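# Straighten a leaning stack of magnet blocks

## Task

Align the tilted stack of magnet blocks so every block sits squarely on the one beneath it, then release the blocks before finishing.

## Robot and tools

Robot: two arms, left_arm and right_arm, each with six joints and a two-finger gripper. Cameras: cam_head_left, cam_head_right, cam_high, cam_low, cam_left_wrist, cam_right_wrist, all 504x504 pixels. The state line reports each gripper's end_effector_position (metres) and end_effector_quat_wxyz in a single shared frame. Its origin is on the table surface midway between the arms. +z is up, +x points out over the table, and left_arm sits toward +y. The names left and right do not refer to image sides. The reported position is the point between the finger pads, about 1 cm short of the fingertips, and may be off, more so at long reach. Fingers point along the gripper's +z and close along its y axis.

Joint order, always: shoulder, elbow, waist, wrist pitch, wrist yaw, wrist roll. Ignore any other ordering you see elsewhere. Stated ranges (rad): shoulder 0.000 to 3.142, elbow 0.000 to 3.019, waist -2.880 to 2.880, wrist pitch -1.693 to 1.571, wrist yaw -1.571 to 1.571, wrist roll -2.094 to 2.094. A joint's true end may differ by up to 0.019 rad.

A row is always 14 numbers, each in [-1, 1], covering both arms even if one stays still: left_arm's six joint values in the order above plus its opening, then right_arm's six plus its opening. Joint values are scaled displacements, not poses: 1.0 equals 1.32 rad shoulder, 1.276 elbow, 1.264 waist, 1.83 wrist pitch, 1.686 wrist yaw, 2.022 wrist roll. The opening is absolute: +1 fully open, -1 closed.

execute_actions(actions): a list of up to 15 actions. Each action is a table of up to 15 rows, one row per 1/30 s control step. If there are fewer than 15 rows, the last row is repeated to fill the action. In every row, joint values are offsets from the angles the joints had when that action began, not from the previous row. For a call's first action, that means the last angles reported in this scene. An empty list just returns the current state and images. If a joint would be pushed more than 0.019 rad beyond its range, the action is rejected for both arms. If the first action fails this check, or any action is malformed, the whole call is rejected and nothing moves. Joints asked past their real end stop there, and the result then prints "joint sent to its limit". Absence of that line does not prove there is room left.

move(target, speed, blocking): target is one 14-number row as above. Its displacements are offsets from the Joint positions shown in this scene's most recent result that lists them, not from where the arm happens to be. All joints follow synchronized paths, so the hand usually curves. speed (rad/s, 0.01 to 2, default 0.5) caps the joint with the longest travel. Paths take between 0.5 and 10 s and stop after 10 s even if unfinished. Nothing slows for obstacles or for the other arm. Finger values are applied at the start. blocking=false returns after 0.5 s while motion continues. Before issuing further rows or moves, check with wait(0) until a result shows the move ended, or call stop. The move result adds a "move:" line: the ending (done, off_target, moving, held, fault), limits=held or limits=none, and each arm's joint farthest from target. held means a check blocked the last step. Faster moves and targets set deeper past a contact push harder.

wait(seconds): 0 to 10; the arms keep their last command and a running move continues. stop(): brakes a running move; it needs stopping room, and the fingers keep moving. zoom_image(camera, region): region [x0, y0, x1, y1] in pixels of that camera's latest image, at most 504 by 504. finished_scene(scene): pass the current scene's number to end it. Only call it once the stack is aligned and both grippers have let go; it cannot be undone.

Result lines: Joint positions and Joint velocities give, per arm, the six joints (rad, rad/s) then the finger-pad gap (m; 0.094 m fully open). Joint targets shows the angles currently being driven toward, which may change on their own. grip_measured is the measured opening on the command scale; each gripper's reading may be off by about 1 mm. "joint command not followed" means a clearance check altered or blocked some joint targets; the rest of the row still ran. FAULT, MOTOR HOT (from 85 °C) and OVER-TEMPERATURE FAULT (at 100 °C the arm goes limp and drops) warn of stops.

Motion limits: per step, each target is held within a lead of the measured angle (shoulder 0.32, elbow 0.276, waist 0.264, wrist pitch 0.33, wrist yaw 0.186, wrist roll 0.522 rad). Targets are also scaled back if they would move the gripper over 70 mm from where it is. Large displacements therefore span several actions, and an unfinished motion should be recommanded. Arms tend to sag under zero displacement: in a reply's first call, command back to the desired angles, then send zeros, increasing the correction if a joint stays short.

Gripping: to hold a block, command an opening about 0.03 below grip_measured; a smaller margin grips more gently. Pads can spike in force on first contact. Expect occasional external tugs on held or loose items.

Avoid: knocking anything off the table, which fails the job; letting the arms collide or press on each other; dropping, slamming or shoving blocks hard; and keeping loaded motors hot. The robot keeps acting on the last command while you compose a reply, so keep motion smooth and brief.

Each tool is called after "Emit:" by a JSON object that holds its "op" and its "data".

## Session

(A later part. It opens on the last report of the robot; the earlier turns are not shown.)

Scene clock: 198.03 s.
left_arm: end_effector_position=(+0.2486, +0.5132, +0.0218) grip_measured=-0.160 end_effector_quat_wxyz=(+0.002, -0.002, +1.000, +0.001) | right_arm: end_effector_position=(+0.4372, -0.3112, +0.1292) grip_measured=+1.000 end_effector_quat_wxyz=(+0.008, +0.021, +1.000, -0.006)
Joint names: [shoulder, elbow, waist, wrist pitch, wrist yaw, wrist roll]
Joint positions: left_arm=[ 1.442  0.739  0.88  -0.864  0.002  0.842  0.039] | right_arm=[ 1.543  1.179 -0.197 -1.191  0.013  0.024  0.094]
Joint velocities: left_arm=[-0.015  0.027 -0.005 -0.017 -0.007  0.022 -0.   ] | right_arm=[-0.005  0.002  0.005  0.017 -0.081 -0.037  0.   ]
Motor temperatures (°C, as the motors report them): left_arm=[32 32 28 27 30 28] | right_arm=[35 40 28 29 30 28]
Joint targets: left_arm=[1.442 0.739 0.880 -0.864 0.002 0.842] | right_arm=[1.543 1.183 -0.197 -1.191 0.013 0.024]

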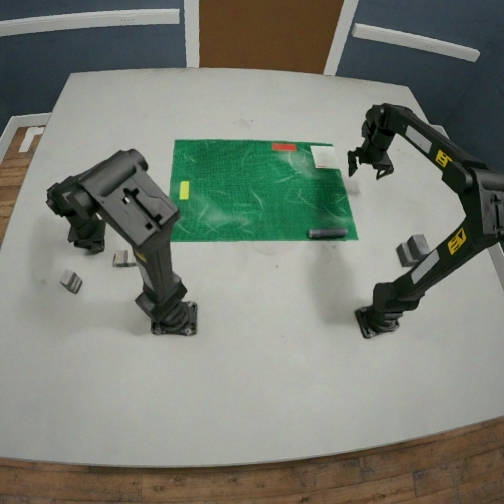

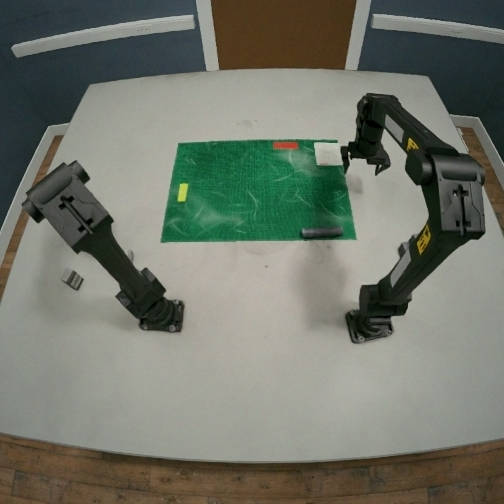

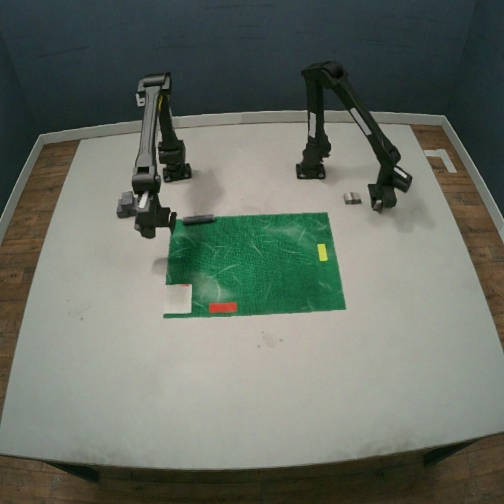

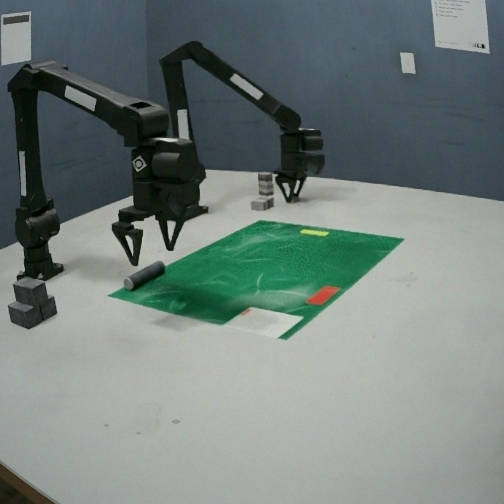

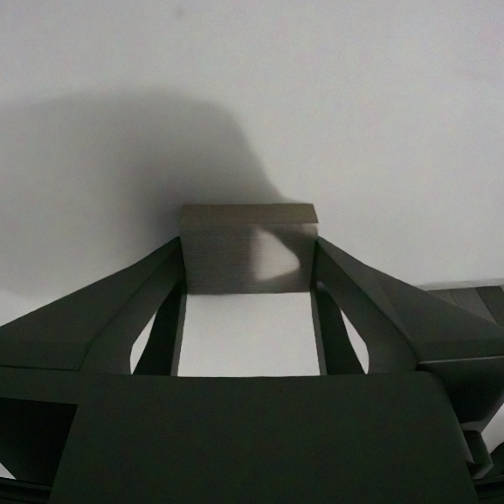

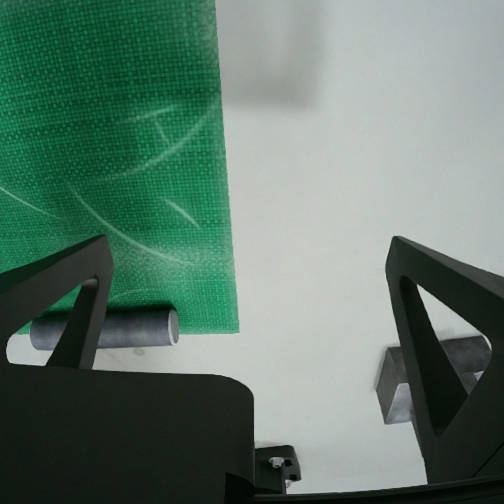

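Emit:
{"op": "move", "data": {"target": [-0.156,0.103,0,-0.172,0,-0.42,-0.23,0,0.03,0,0,0,0,1], "speed": 0.7}}

Emit:
{"op": "move", "data": {"target": [0,0.025,0.332,0,0,0,-0.23,0,0.03,0,0,0,0,1], "speed": 0.4}}

Scene clock: 201.07 s.
left_arm: end_effector_position=(+0.2332, +0.4959, +0.1070) grip_measured=-0.160 end_effector_quat_wxyz=(-0.008, -0.407, +0.913, -0.005) | right_arm: end_effector_position=(+0.4372, -0.3112, +0.1292) grip_measured=+1.000 end_effector_quat_wxyz=(+0.008, +0.021, +1.000, -0.006)
Joint names: [shoulder, elbow, waist, wrist pitch, wrist yaw, wrist roll]
Joint positions: left_arm=[ 1.25   0.822  0.88  -1.162  0.002  0.007  0.039] | right_arm=[ 1.543  1.179 -0.197 -1.191  0.013  0.024  0.094]
Joint velocities: left_arm=[-0.005  0.007 -0.005  0.007 -0.007  0.081 -0.001] | right_arm=[-0.005 -0.007 -0.005 -0.007  0.022 -0.095  0.   ]
Motor temperatures (°C, as the motors report them): left_arm=[32 33 28 27 30 28] | right_arm=[35 40 28 29 30 28]
Joint targets: left_arm=[1.236 0.870 0.880 -1.178 0.002 -0.008] | right_arm=[1.543 1.218 -0.197 -1.191 0.013 0.024]
move: off_target (left_arm, right_arm); limits=none; left_arm: farthest joint: the elbow, 0.049 radians from its target (0.132 radians at the start); right_arm: farthest joint: the elbow, 0.038 radians from its target (0.038 radians at the start)

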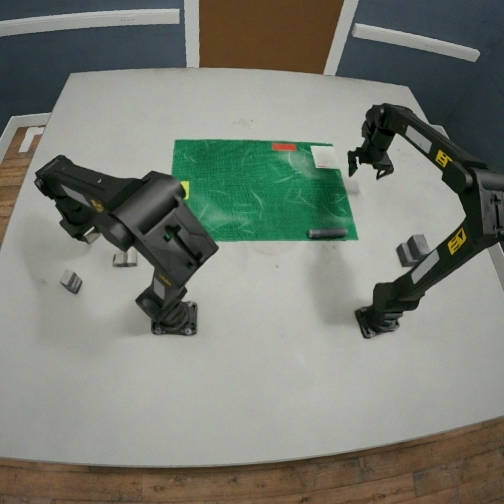

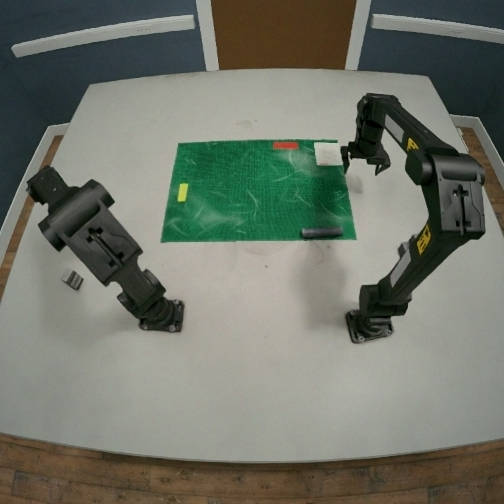

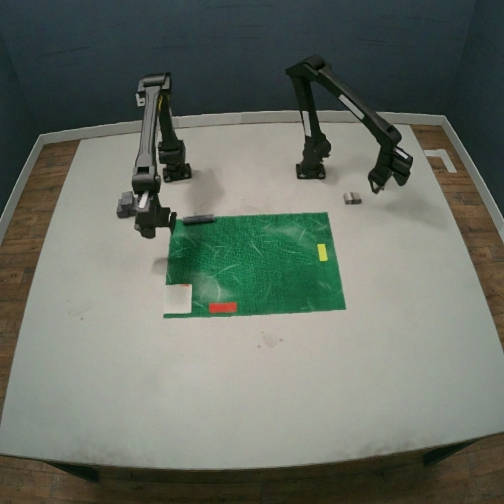

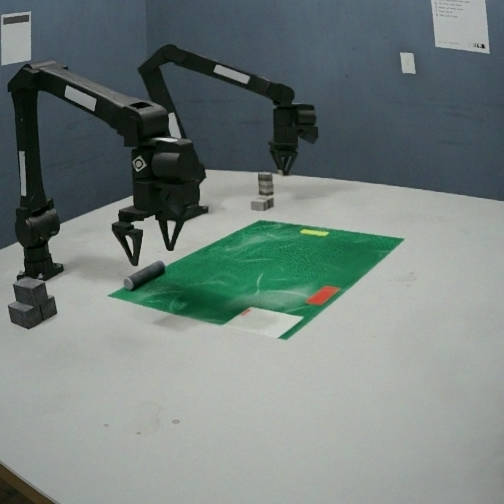

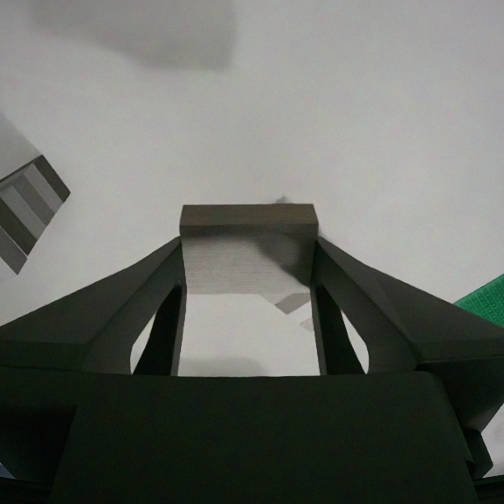

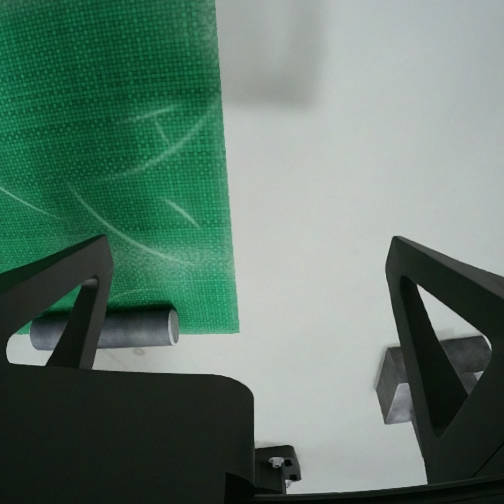

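Scene clock: 202.50 s.
left_arm: end_effector_position=(+0.1209, +0.5599, +0.1070) grip_measured=-0.160 end_effector_quat_wxyz=(-0.007, -0.589, +0.808, -0.006) | right_arm: end_effector_position=(+0.4372, -0.3112, +0.1292) grip_measured=+1.000 end_effector_quat_wxyz=(+0.008, +0.021, +1.000, -0.006)
Joint names: [shoulder, elbow, waist, wrist pitch, wrist yaw, wrist roll]
Joint positions: left_arm=[ 1.25   0.822  1.301 -1.162  0.002  0.007  0.039] | right_arm=[ 1.543  1.179 -0.197 -1.191  0.013  0.024  0.094]
Joint velocities: left_arm=[-0.005 -0.002 -0.005 -0.007  0.022  0.007 -0.   ] | right_arm=[-0.015  0.012 -0.015  0.012  0.051 -0.037  0.   ]
Motor temperatures (°C, as the motors report them): left_arm=[32 33 28 27 30 28] | right_arm=[35 40 28 29 30 28]
Joint targets: left_arm=[1.250 0.854 1.300 -1.162 0.002 0.007] | right_arm=[1.543 1.218 -0.197 -1.191 0.013 0.024]
move: off_target (left_arm, right_arm); limits=none; left_arm: farthest joint: the elbow, 0.032 radians from its target (0.032 radians at the start); right_arm: farthest joint: the elbow, 0.038 radians from its target (0.038 radians at the start)

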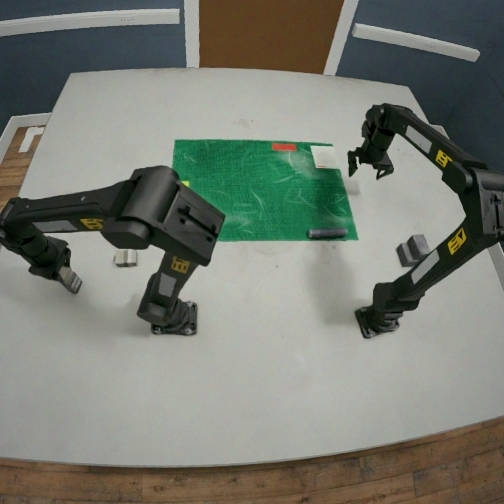

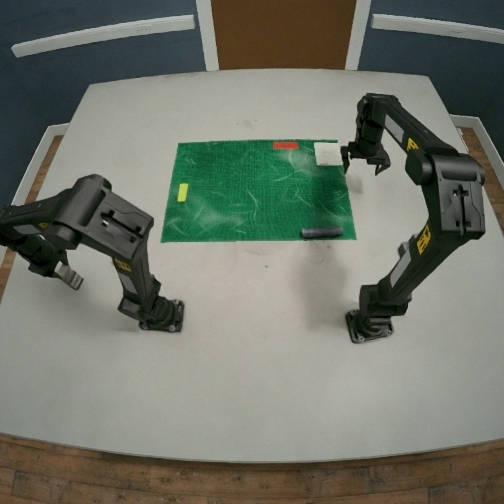

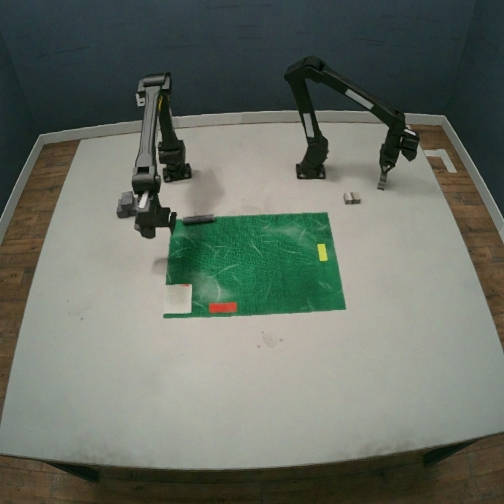

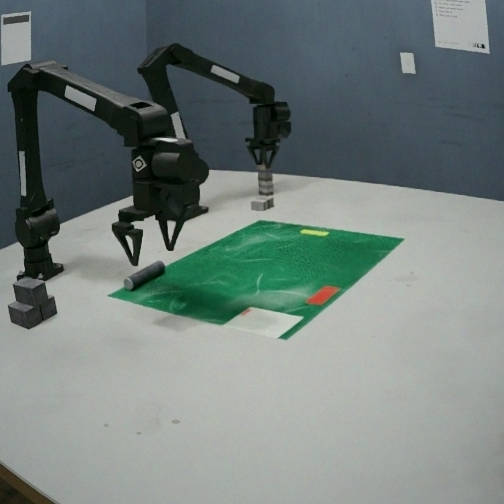

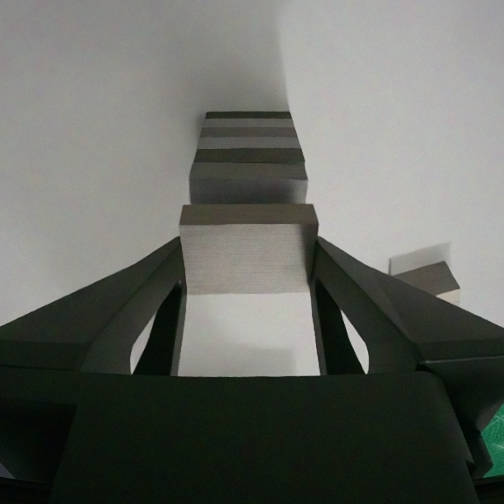

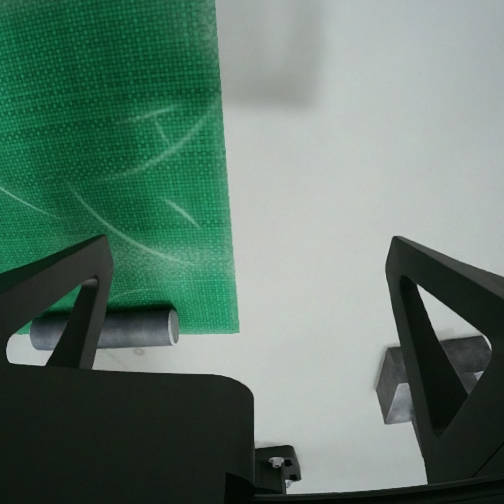

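Emit:
{"op": "move", "data": {"target": [0.022,-0.014,0,0.045,0,0,-0.23,0,0.03,0,0,0,0,1], "speed": 0.1}}

Scene clock: 204.40 s.
left_arm: end_effector_position=(+0.1229, +0.5662, +0.0935) grip_measured=-0.160 end_effector_quat_wxyz=(+0.002, -0.589, +0.808, +0.000) | right_arm: end_effector_position=(+0.4372, -0.3112, +0.1292) grip_measured=+1.000 end_effector_quat_wxyz=(+0.008, +0.021, +1.000, -0.006)
Joint names: [shoulder, elbow, waist, wrist pitch, wrist yaw, wrist roll]
Joint positions: left_arm=[ 1.271  0.801  1.301 -1.098  0.002  0.007  0.039] | right_arm=[ 1.543  1.179 -0.197 -1.191  0.013  0.024  0.094]
Joint velocities: left_arm=[-0.005 -0.002 -0.015 -0.002 -0.022 -0.037 -0.001] | right_arm=[-0.005 -0.012  0.005 -0.007  0.037  0.051  0.   ]
Motor temperatures (°C, as the motors report them): left_arm=[32 33 28 27 30 28] | right_arm=[35 40 28 29 30 28]
Joint targets: left_arm=[1.278 0.804 1.301 -1.080 0.002 0.007] | right_arm=[1.543 1.218 -0.197 -1.191 0.013 0.024]
move: off_target (right_arm); limits=none; left_arm: farthest joint: the wrist pitch, 0.018 radians from its target (0.082 radians at the start); right_arm: farthest joint: the elbow, 0.038 radians from its target (0.038 radians at the start)

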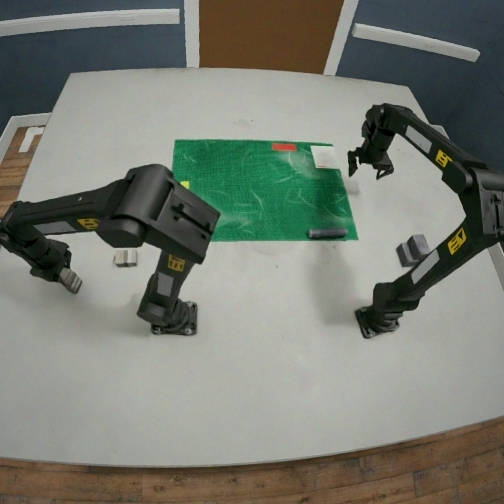

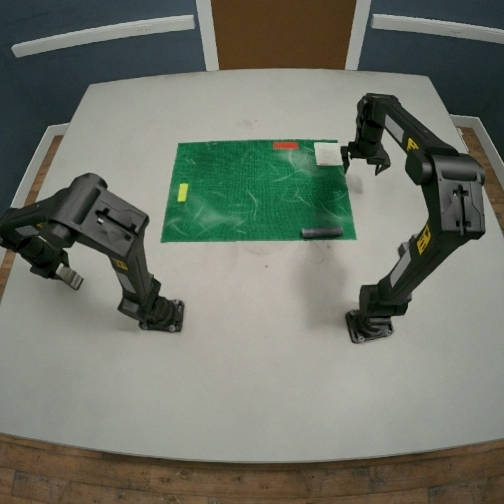

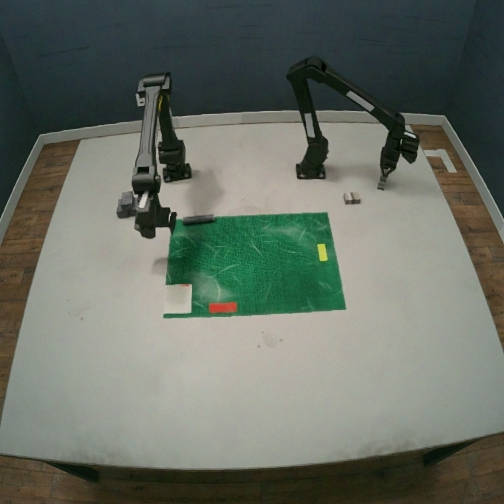

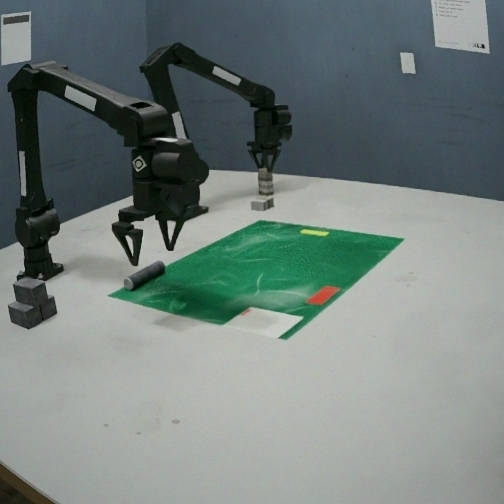

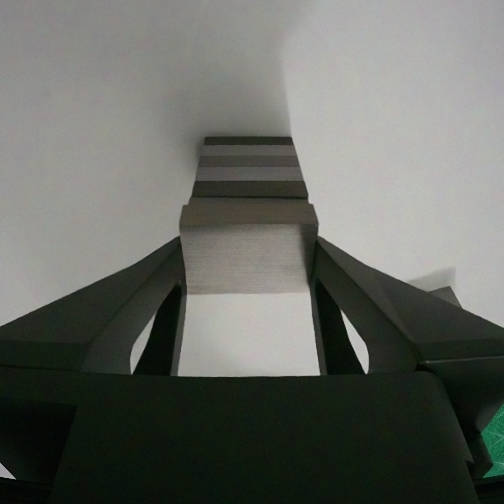

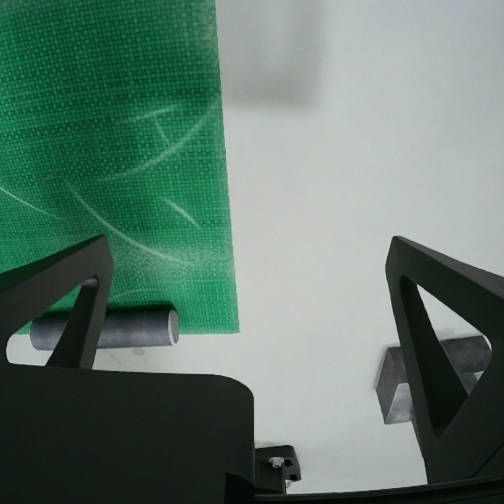

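Emit:
{"op": "move", "data": {"target": [0,-0.002,0,0,0,0,-0.23,0,0.03,0,0,0,0,1], "speed": 0.02}}

Emit:
{"op": "execute_actions", "data": {"actions": [[[0,0.012,0,0,0,0,0.0,0,0.03,0,0,0,0,1]],[[0,0.012,0,0,0,0,1,0,0.03,0,0,0,0,1]]]}}

Emit:
{"op": "move", "data": {"target": [0.048,-0.034,0,0.067,0,0.785,1,0,0.03,0,0,0,0,1], "speed": 1}}

Scene clock: 207.67 s.
left_arm: end_effector_position=(+0.1227, +0.5655, +0.0929) grip_measured=-0.160 end_effector_quat_wxyz=(+0.001, -0.589, +0.808, -0.000) | right_arm: end_effector_position=(+0.4372, -0.3112, +0.1292) grip_measured=+1.000 end_effector_quat_wxyz=(+0.008, +0.021, +1.000, -0.006)
Joint names: [shoulder, elbow, waist, wrist pitch, wrist yaw, wrist roll]
Joint positions: left_arm=[ 1.271  0.799  1.301 -1.098  0.002  0.007  0.039] | right_arm=[ 1.543  1.179 -0.197 -1.191  0.013  0.024  0.094]
Joint velocities: left_arm=[-0.005 -0.002 -0.015 -0.002 -0.051  0.051  0.   ] | right_arm=[-0.005 -0.022 -0.005 -0.012 -0.007 -0.051  0.   ]
Motor temperatures (°C, as the motors report them): left_arm=[32 33 28 27 30 28] | right_arm=[35 40 28 29 30 28]
Joint targets: left_arm=[1.271 0.798 1.301 -1.098 0.002 0.007] | right_arm=[1.543 1.218 -0.197 -1.191 0.013 0.024]
move: off_target (right_arm); limits=none; left_arm: farthest joint: the elbow, 0.001 radians from its target (0.003 radians at the start); right_arm: farthest joint: the elbow, 0.038 radians from its target (0.038 radians at the start)

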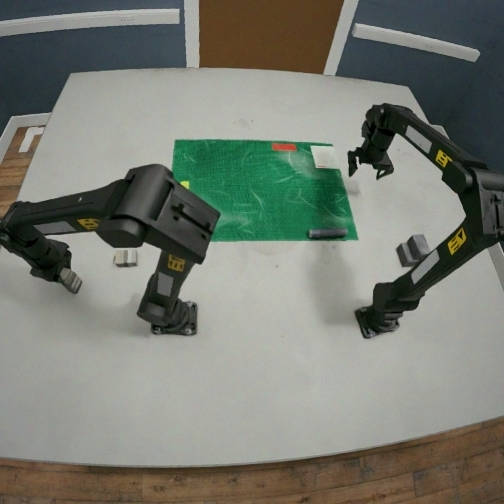

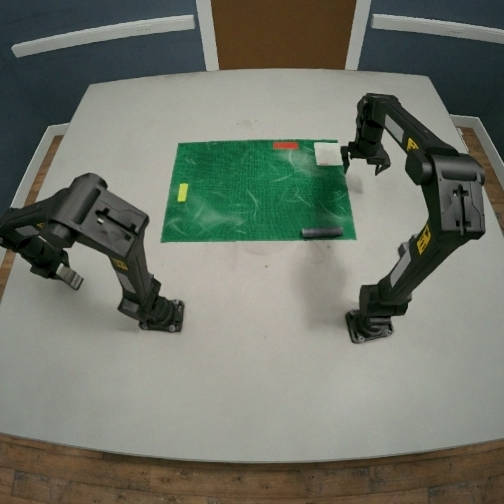

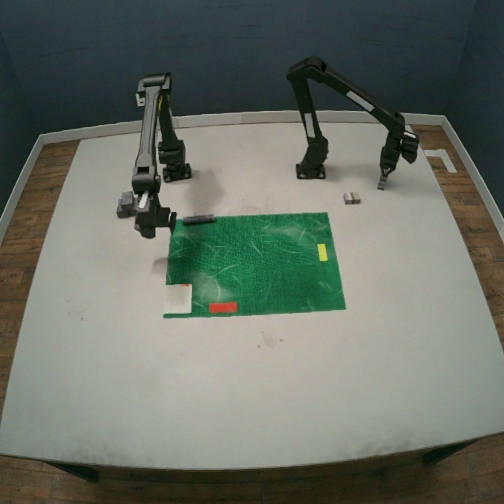

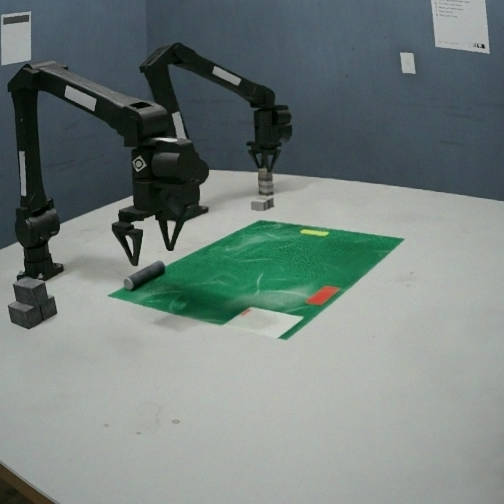

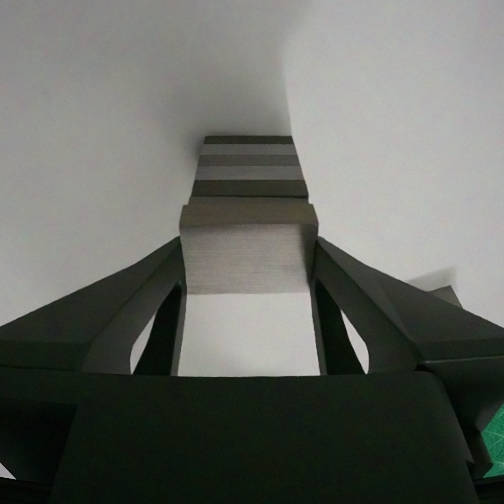

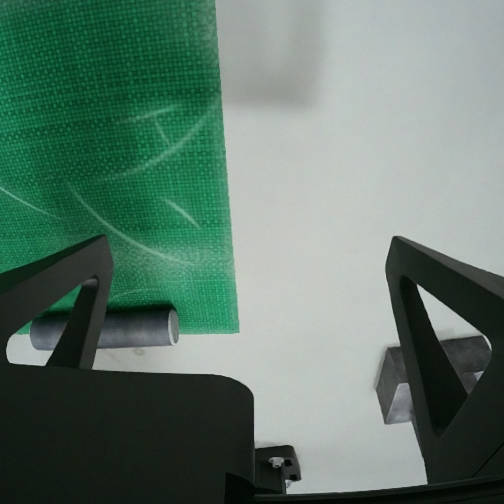

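Scene clock: 208.67 s.
left_arm: end_effector_position=(+0.1227, +0.5655, +0.0929) grip_measured=+1.000 end_effector_quat_wxyz=(+0.001, -0.589, +0.808, -0.000) | right_arm: end_effector_position=(+0.4372, -0.3112, +0.1292) grip_measured=+1.000 end_effector_quat_wxyz=(+0.008, +0.021, +1.000, -0.006)
Joint names: [shoulder, elbow, waist, wrist pitch, wrist yaw, wrist roll]
Joint positions: left_arm=[ 1.271  0.799  1.301 -1.098  0.002  0.007  0.094] | right_arm=[ 1.543  1.179 -0.197 -1.191  0.013  0.024  0.094]
Joint velocities: left_arm=[-0.005 -0.012 -0.015 -0.007  0.037 -0.066  0.   ] | right_arm=[-0.005  0.012 -0.005 -0.012 -0.066  0.007  0.   ]
Motor temperatures (°C, as the motors report them): left_arm=[32 33 28 27 30 28] | right_arm=[35 40 28 29 30 28]
Joint targets: left_arm=[1.271 0.815 1.301 -1.098 0.002 0.007] | right_arm=[1.543 1.218 -0.197 -1.191 0.013 0.024]

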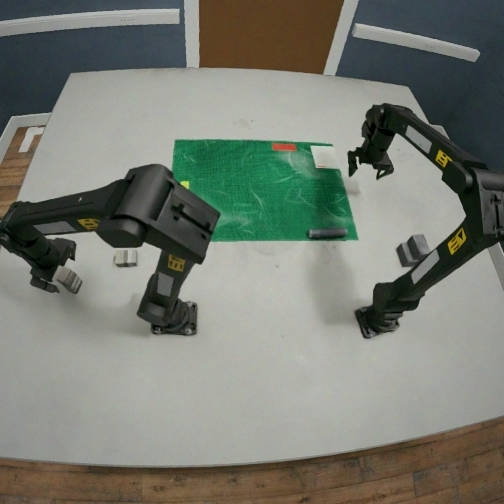

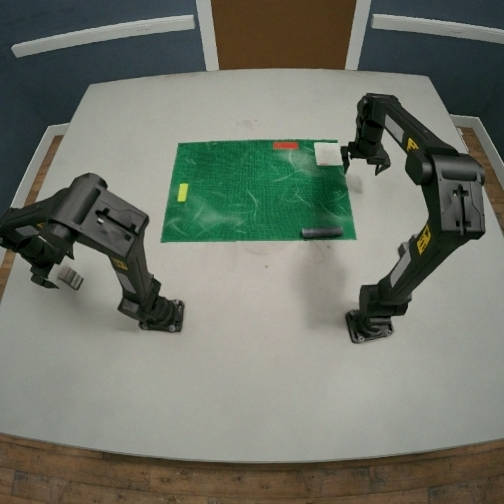

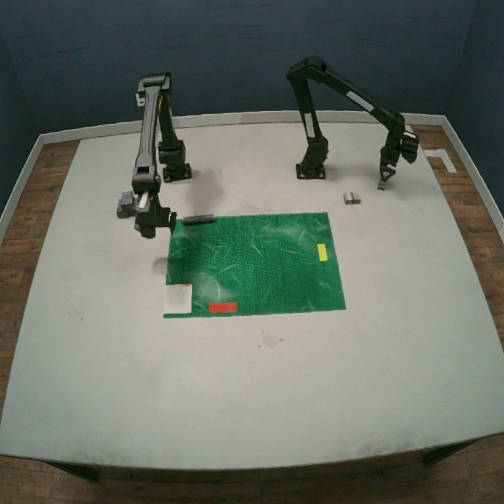

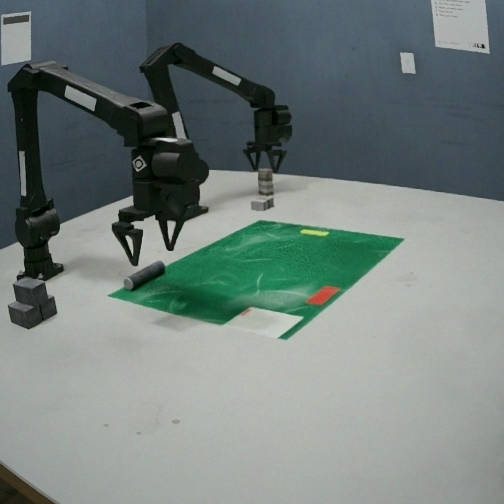

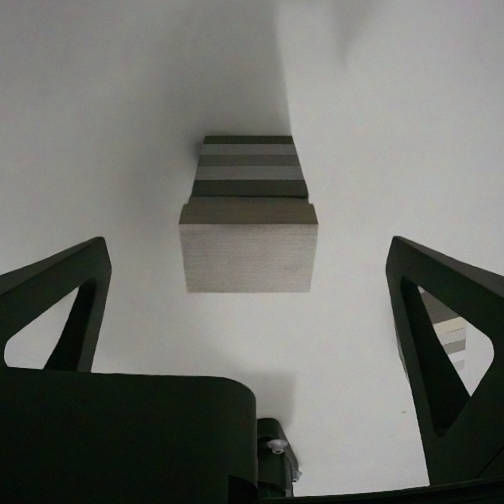

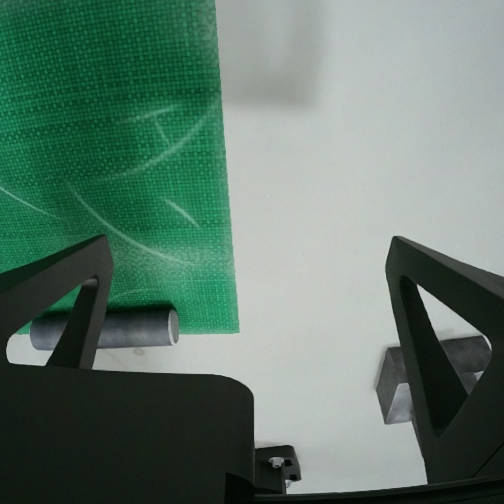

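Scene clock: 211.20 s.
left_arm: end_effector_position=(+0.1239, +0.5695, +0.0631) grip_measured=+1.000 end_effector_quat_wxyz=(+0.002, +0.156, +0.988, +0.005) | right_arm: end_effector_position=(+0.4372, -0.3112, +0.1292) grip_measured=+1.000 end_effector_quat_wxyz=(+0.008, +0.021, +1.000, -0.006)
Joint names: [shoulder, elbow, waist, wrist pitch, wrist yaw, wrist roll]
Joint positions: left_arm=[ 1.324  0.756  1.301 -0.993  0.002  1.58   0.094] | right_arm=[ 1.543  1.179 -0.197 -1.191  0.013  0.024  0.094]
Joint velocities: left_arm=[-0.005 -0.022 -0.005 -0.007  0.007 -0.051  0.   ] | right_arm=[ 0.005 -0.012 -0.015 -0.007  0.022  0.022  0.   ]
Motor temperatures (°C, as the motors report them): left_arm=[32 32 28 27 30 28] | right_arm=[35 40 28 29 30 28]
Joint targets: left_arm=[1.335 0.756 1.301 -0.975 0.002 1.594] | right_arm=[1.543 1.218 -0.197 -1.191 0.013 0.024]
move: off_target (right_arm); limits=none; left_arm: farthest joint: the wrist pitch, 0.017 radians from its target (0.122 radians at the start); right_arm: farthest joint: the elbow, 0.038 radians from its target (0.038 radians at the start)

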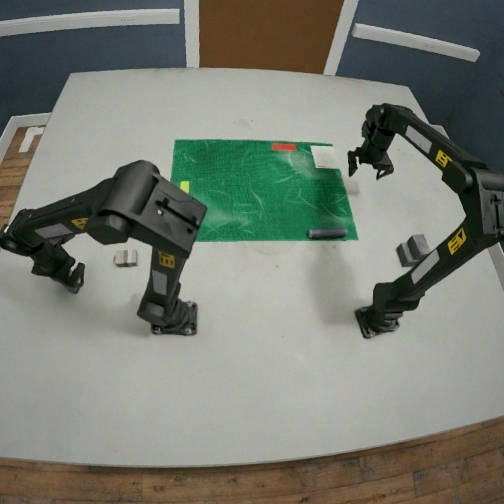

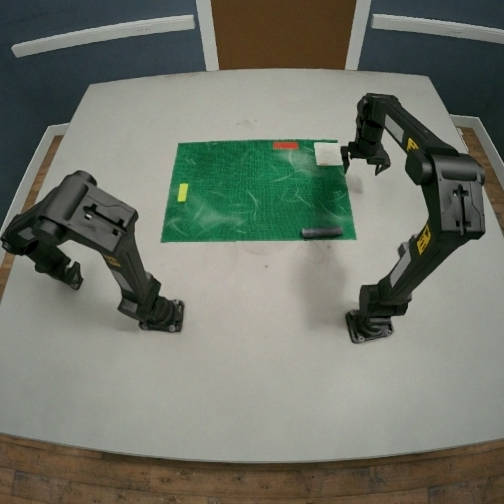

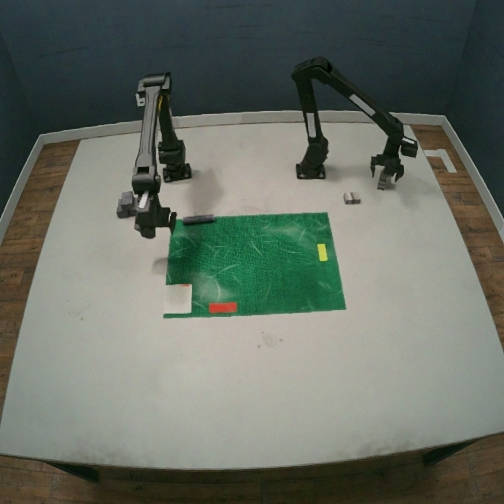

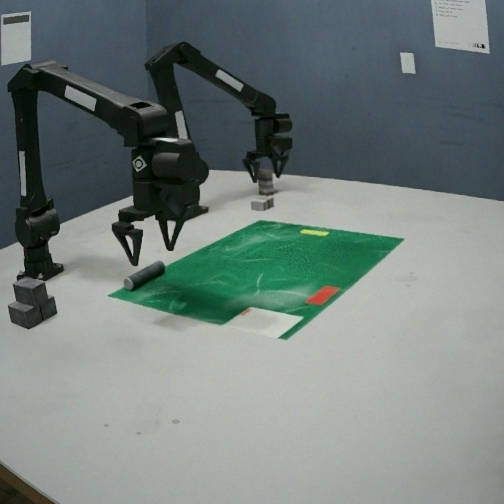

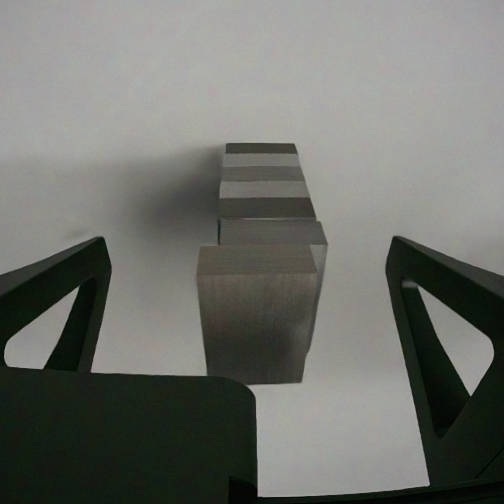

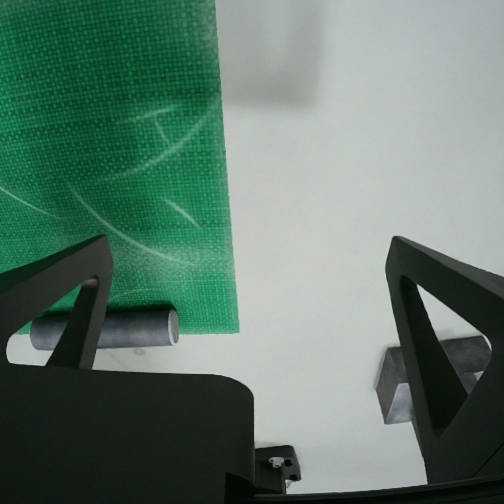

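Emit:
{"op": "move", "data": {"target": [0,-0.009,0,-0.018,0,0,0.2,0,0.03,0,0,0,0,1], "speed": 0.06}}

Scene clock: 212.70 s.
left_arm: end_effector_position=(+0.1211, +0.5606, +0.0595) grip_measured=+0.202 end_effector_quat_wxyz=(-0.000, +0.157, +0.988, -0.009) | right_arm: end_effector_position=(+0.4372, -0.3112, +0.1292) grip_measured=+1.000 end_effector_quat_wxyz=(+0.008, +0.021, +1.000, -0.006)
Joint names: [shoulder, elbow, waist, wrist pitch, wrist yaw, wrist roll]
Joint positions: left_arm=[ 1.324  0.745  1.301 -1.01   0.002  1.58   0.056] | right_arm=[ 1.543  1.179 -0.197 -1.191  0.013  0.024  0.094]
Joint velocities: left_arm=[-0.015  0.002 -0.005  0.012  0.022 -0.007 -0.   ] | right_arm=[ 0.005 -0.007 -0.015 -0.002  0.051  0.007  0.   ]
Motor temperatures (°C, as the motors report them): left_arm=[32 32 28 27 30 28] | right_arm=[35 40 28 29 30 28]
Joint targets: left_arm=[1.324 0.745 1.301 -1.026 0.002 1.580] | right_arm=[1.543 1.218 -0.197 -1.191 0.013 0.024]
move: off_target (right_arm); limits=none; left_arm: farthest joint: the wrist pitch, 0.016 radians from its target (0.033 radians at the start); right_arm: farthest joint: the elbow, 0.038 radians from its target (0.038 radians at the start)

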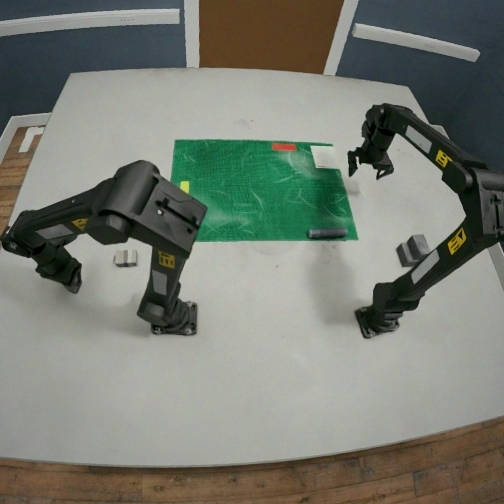

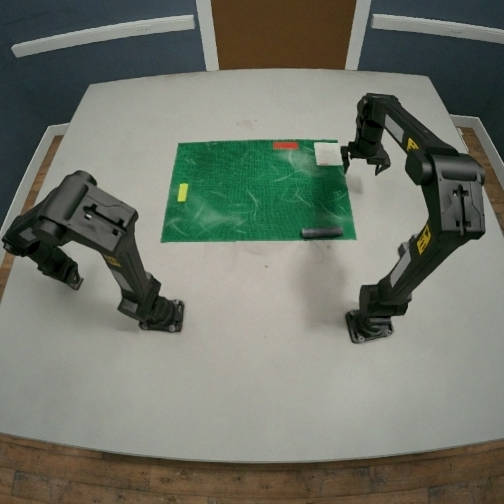

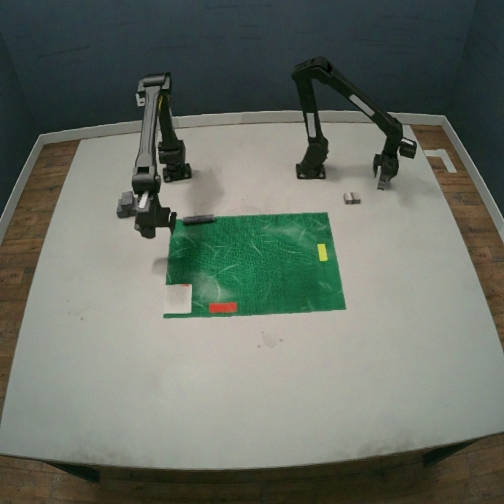

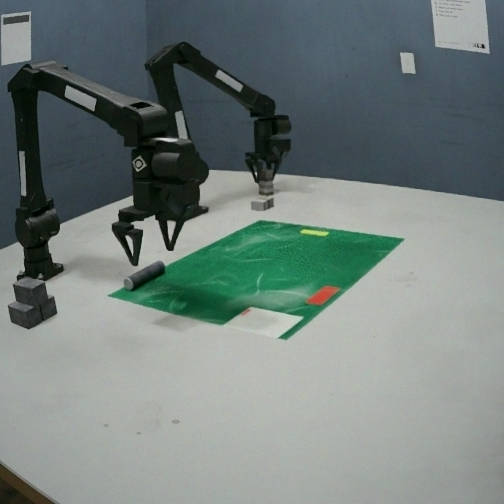

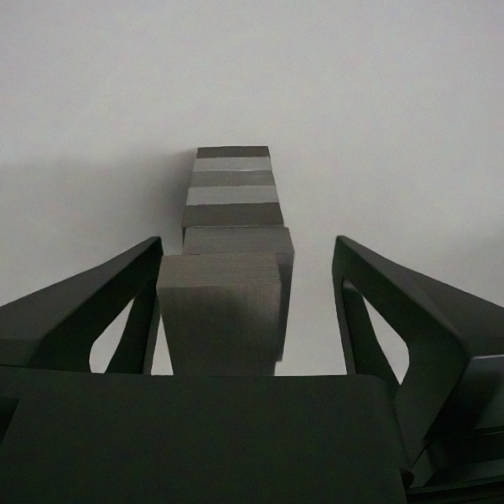

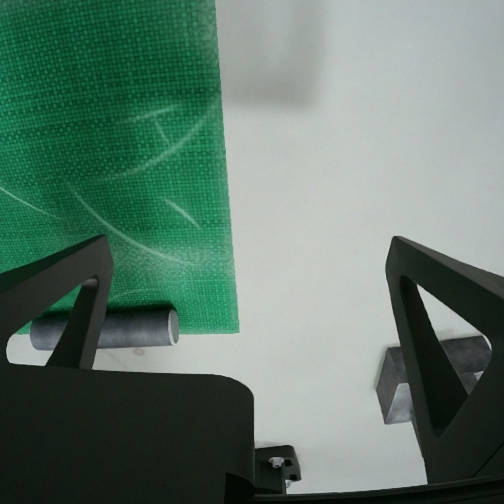

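Emit:
{"op": "move", "data": {"target": [0,0.012,0,0.019,0,0,0.2,0,0.03,0,0,0,0,1], "speed": 0.06}}

Scene clock: 214.27 s.
left_arm: end_effector_position=(+0.1224, +0.5647, +0.0594) grip_measured=+0.202 end_effector_quat_wxyz=(+0.001, +0.157, +0.988, -0.000) | right_arm: end_effector_position=(+0.4372, -0.3112, +0.1292) grip_measured=+1.000 end_effector_quat_wxyz=(+0.008, +0.021, +1.000, -0.006)
Joint names: [shoulder, elbow, waist, wrist pitch, wrist yaw, wrist roll]
Joint positions: left_arm=[ 1.324  0.745  1.301 -0.992  0.002  1.58   0.056] | right_arm=[ 1.543  1.179 -0.197 -1.191  0.013  0.024  0.094]
Joint velocities: left_arm=[-0.005  0.007  0.005 -0.007 -0.081 -0.051 -0.   ] | right_arm=[ 0.005  0.007 -0.005  0.002  0.007 -0.022  0.   ]
Motor temperatures (°C, as the motors report them): left_arm=[32 32 28 27 30 28] | right_arm=[35 40 28 29 30 28]
Joint targets: left_arm=[1.324 0.760 1.301 -0.975 0.002 1.580] | right_arm=[1.543 1.218 -0.197 -1.191 0.013 0.024]
move: off_target (right_arm); limits=none; left_arm: farthest joint: the wrist pitch, 0.017 radians from its target (0.034 radians at the start); right_arm: farthest joint: the elbow, 0.038 radians from its target (0.038 radians at the start)

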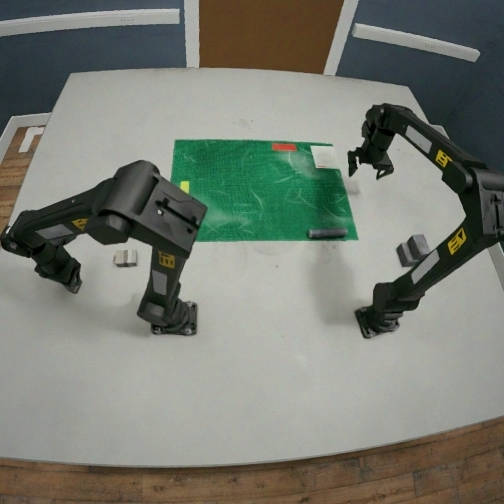

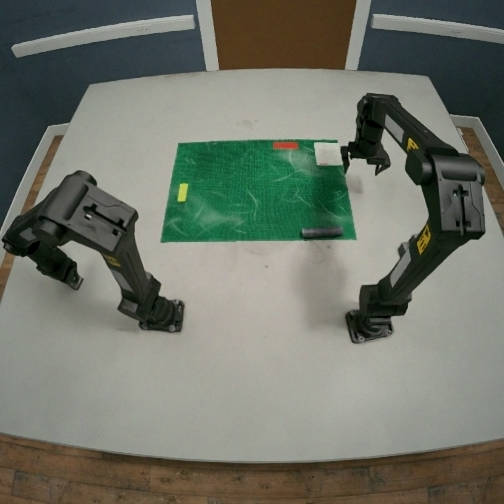

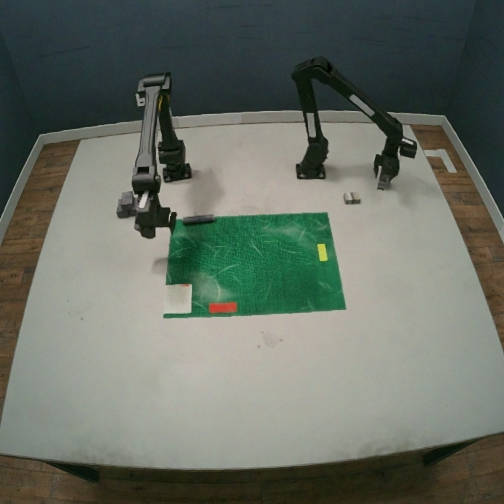

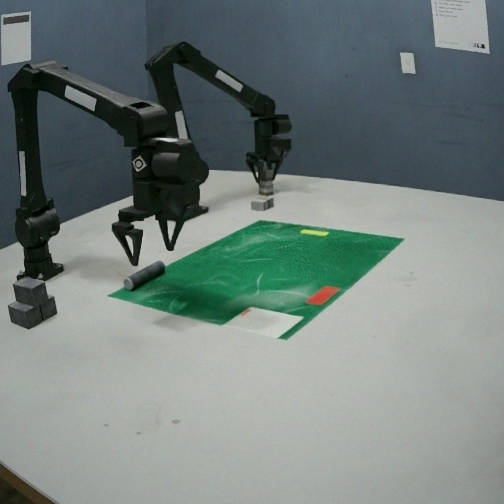

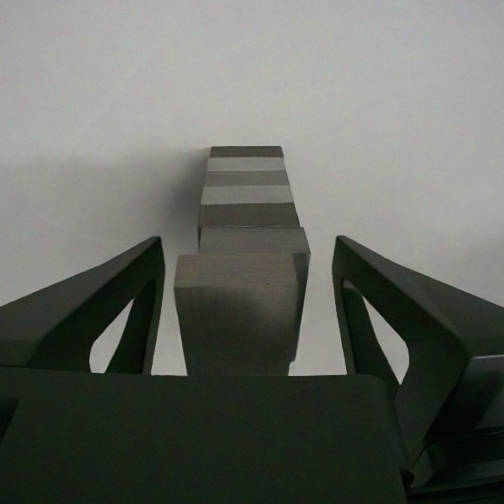

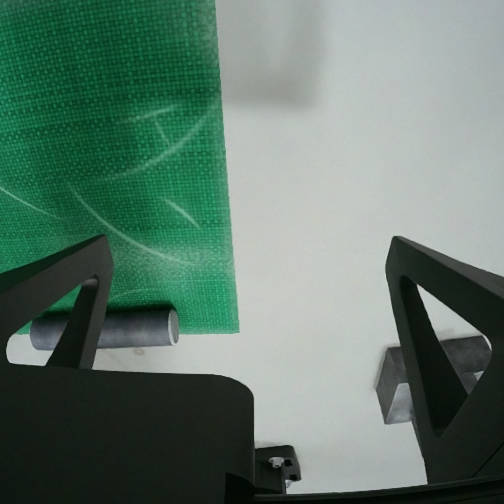

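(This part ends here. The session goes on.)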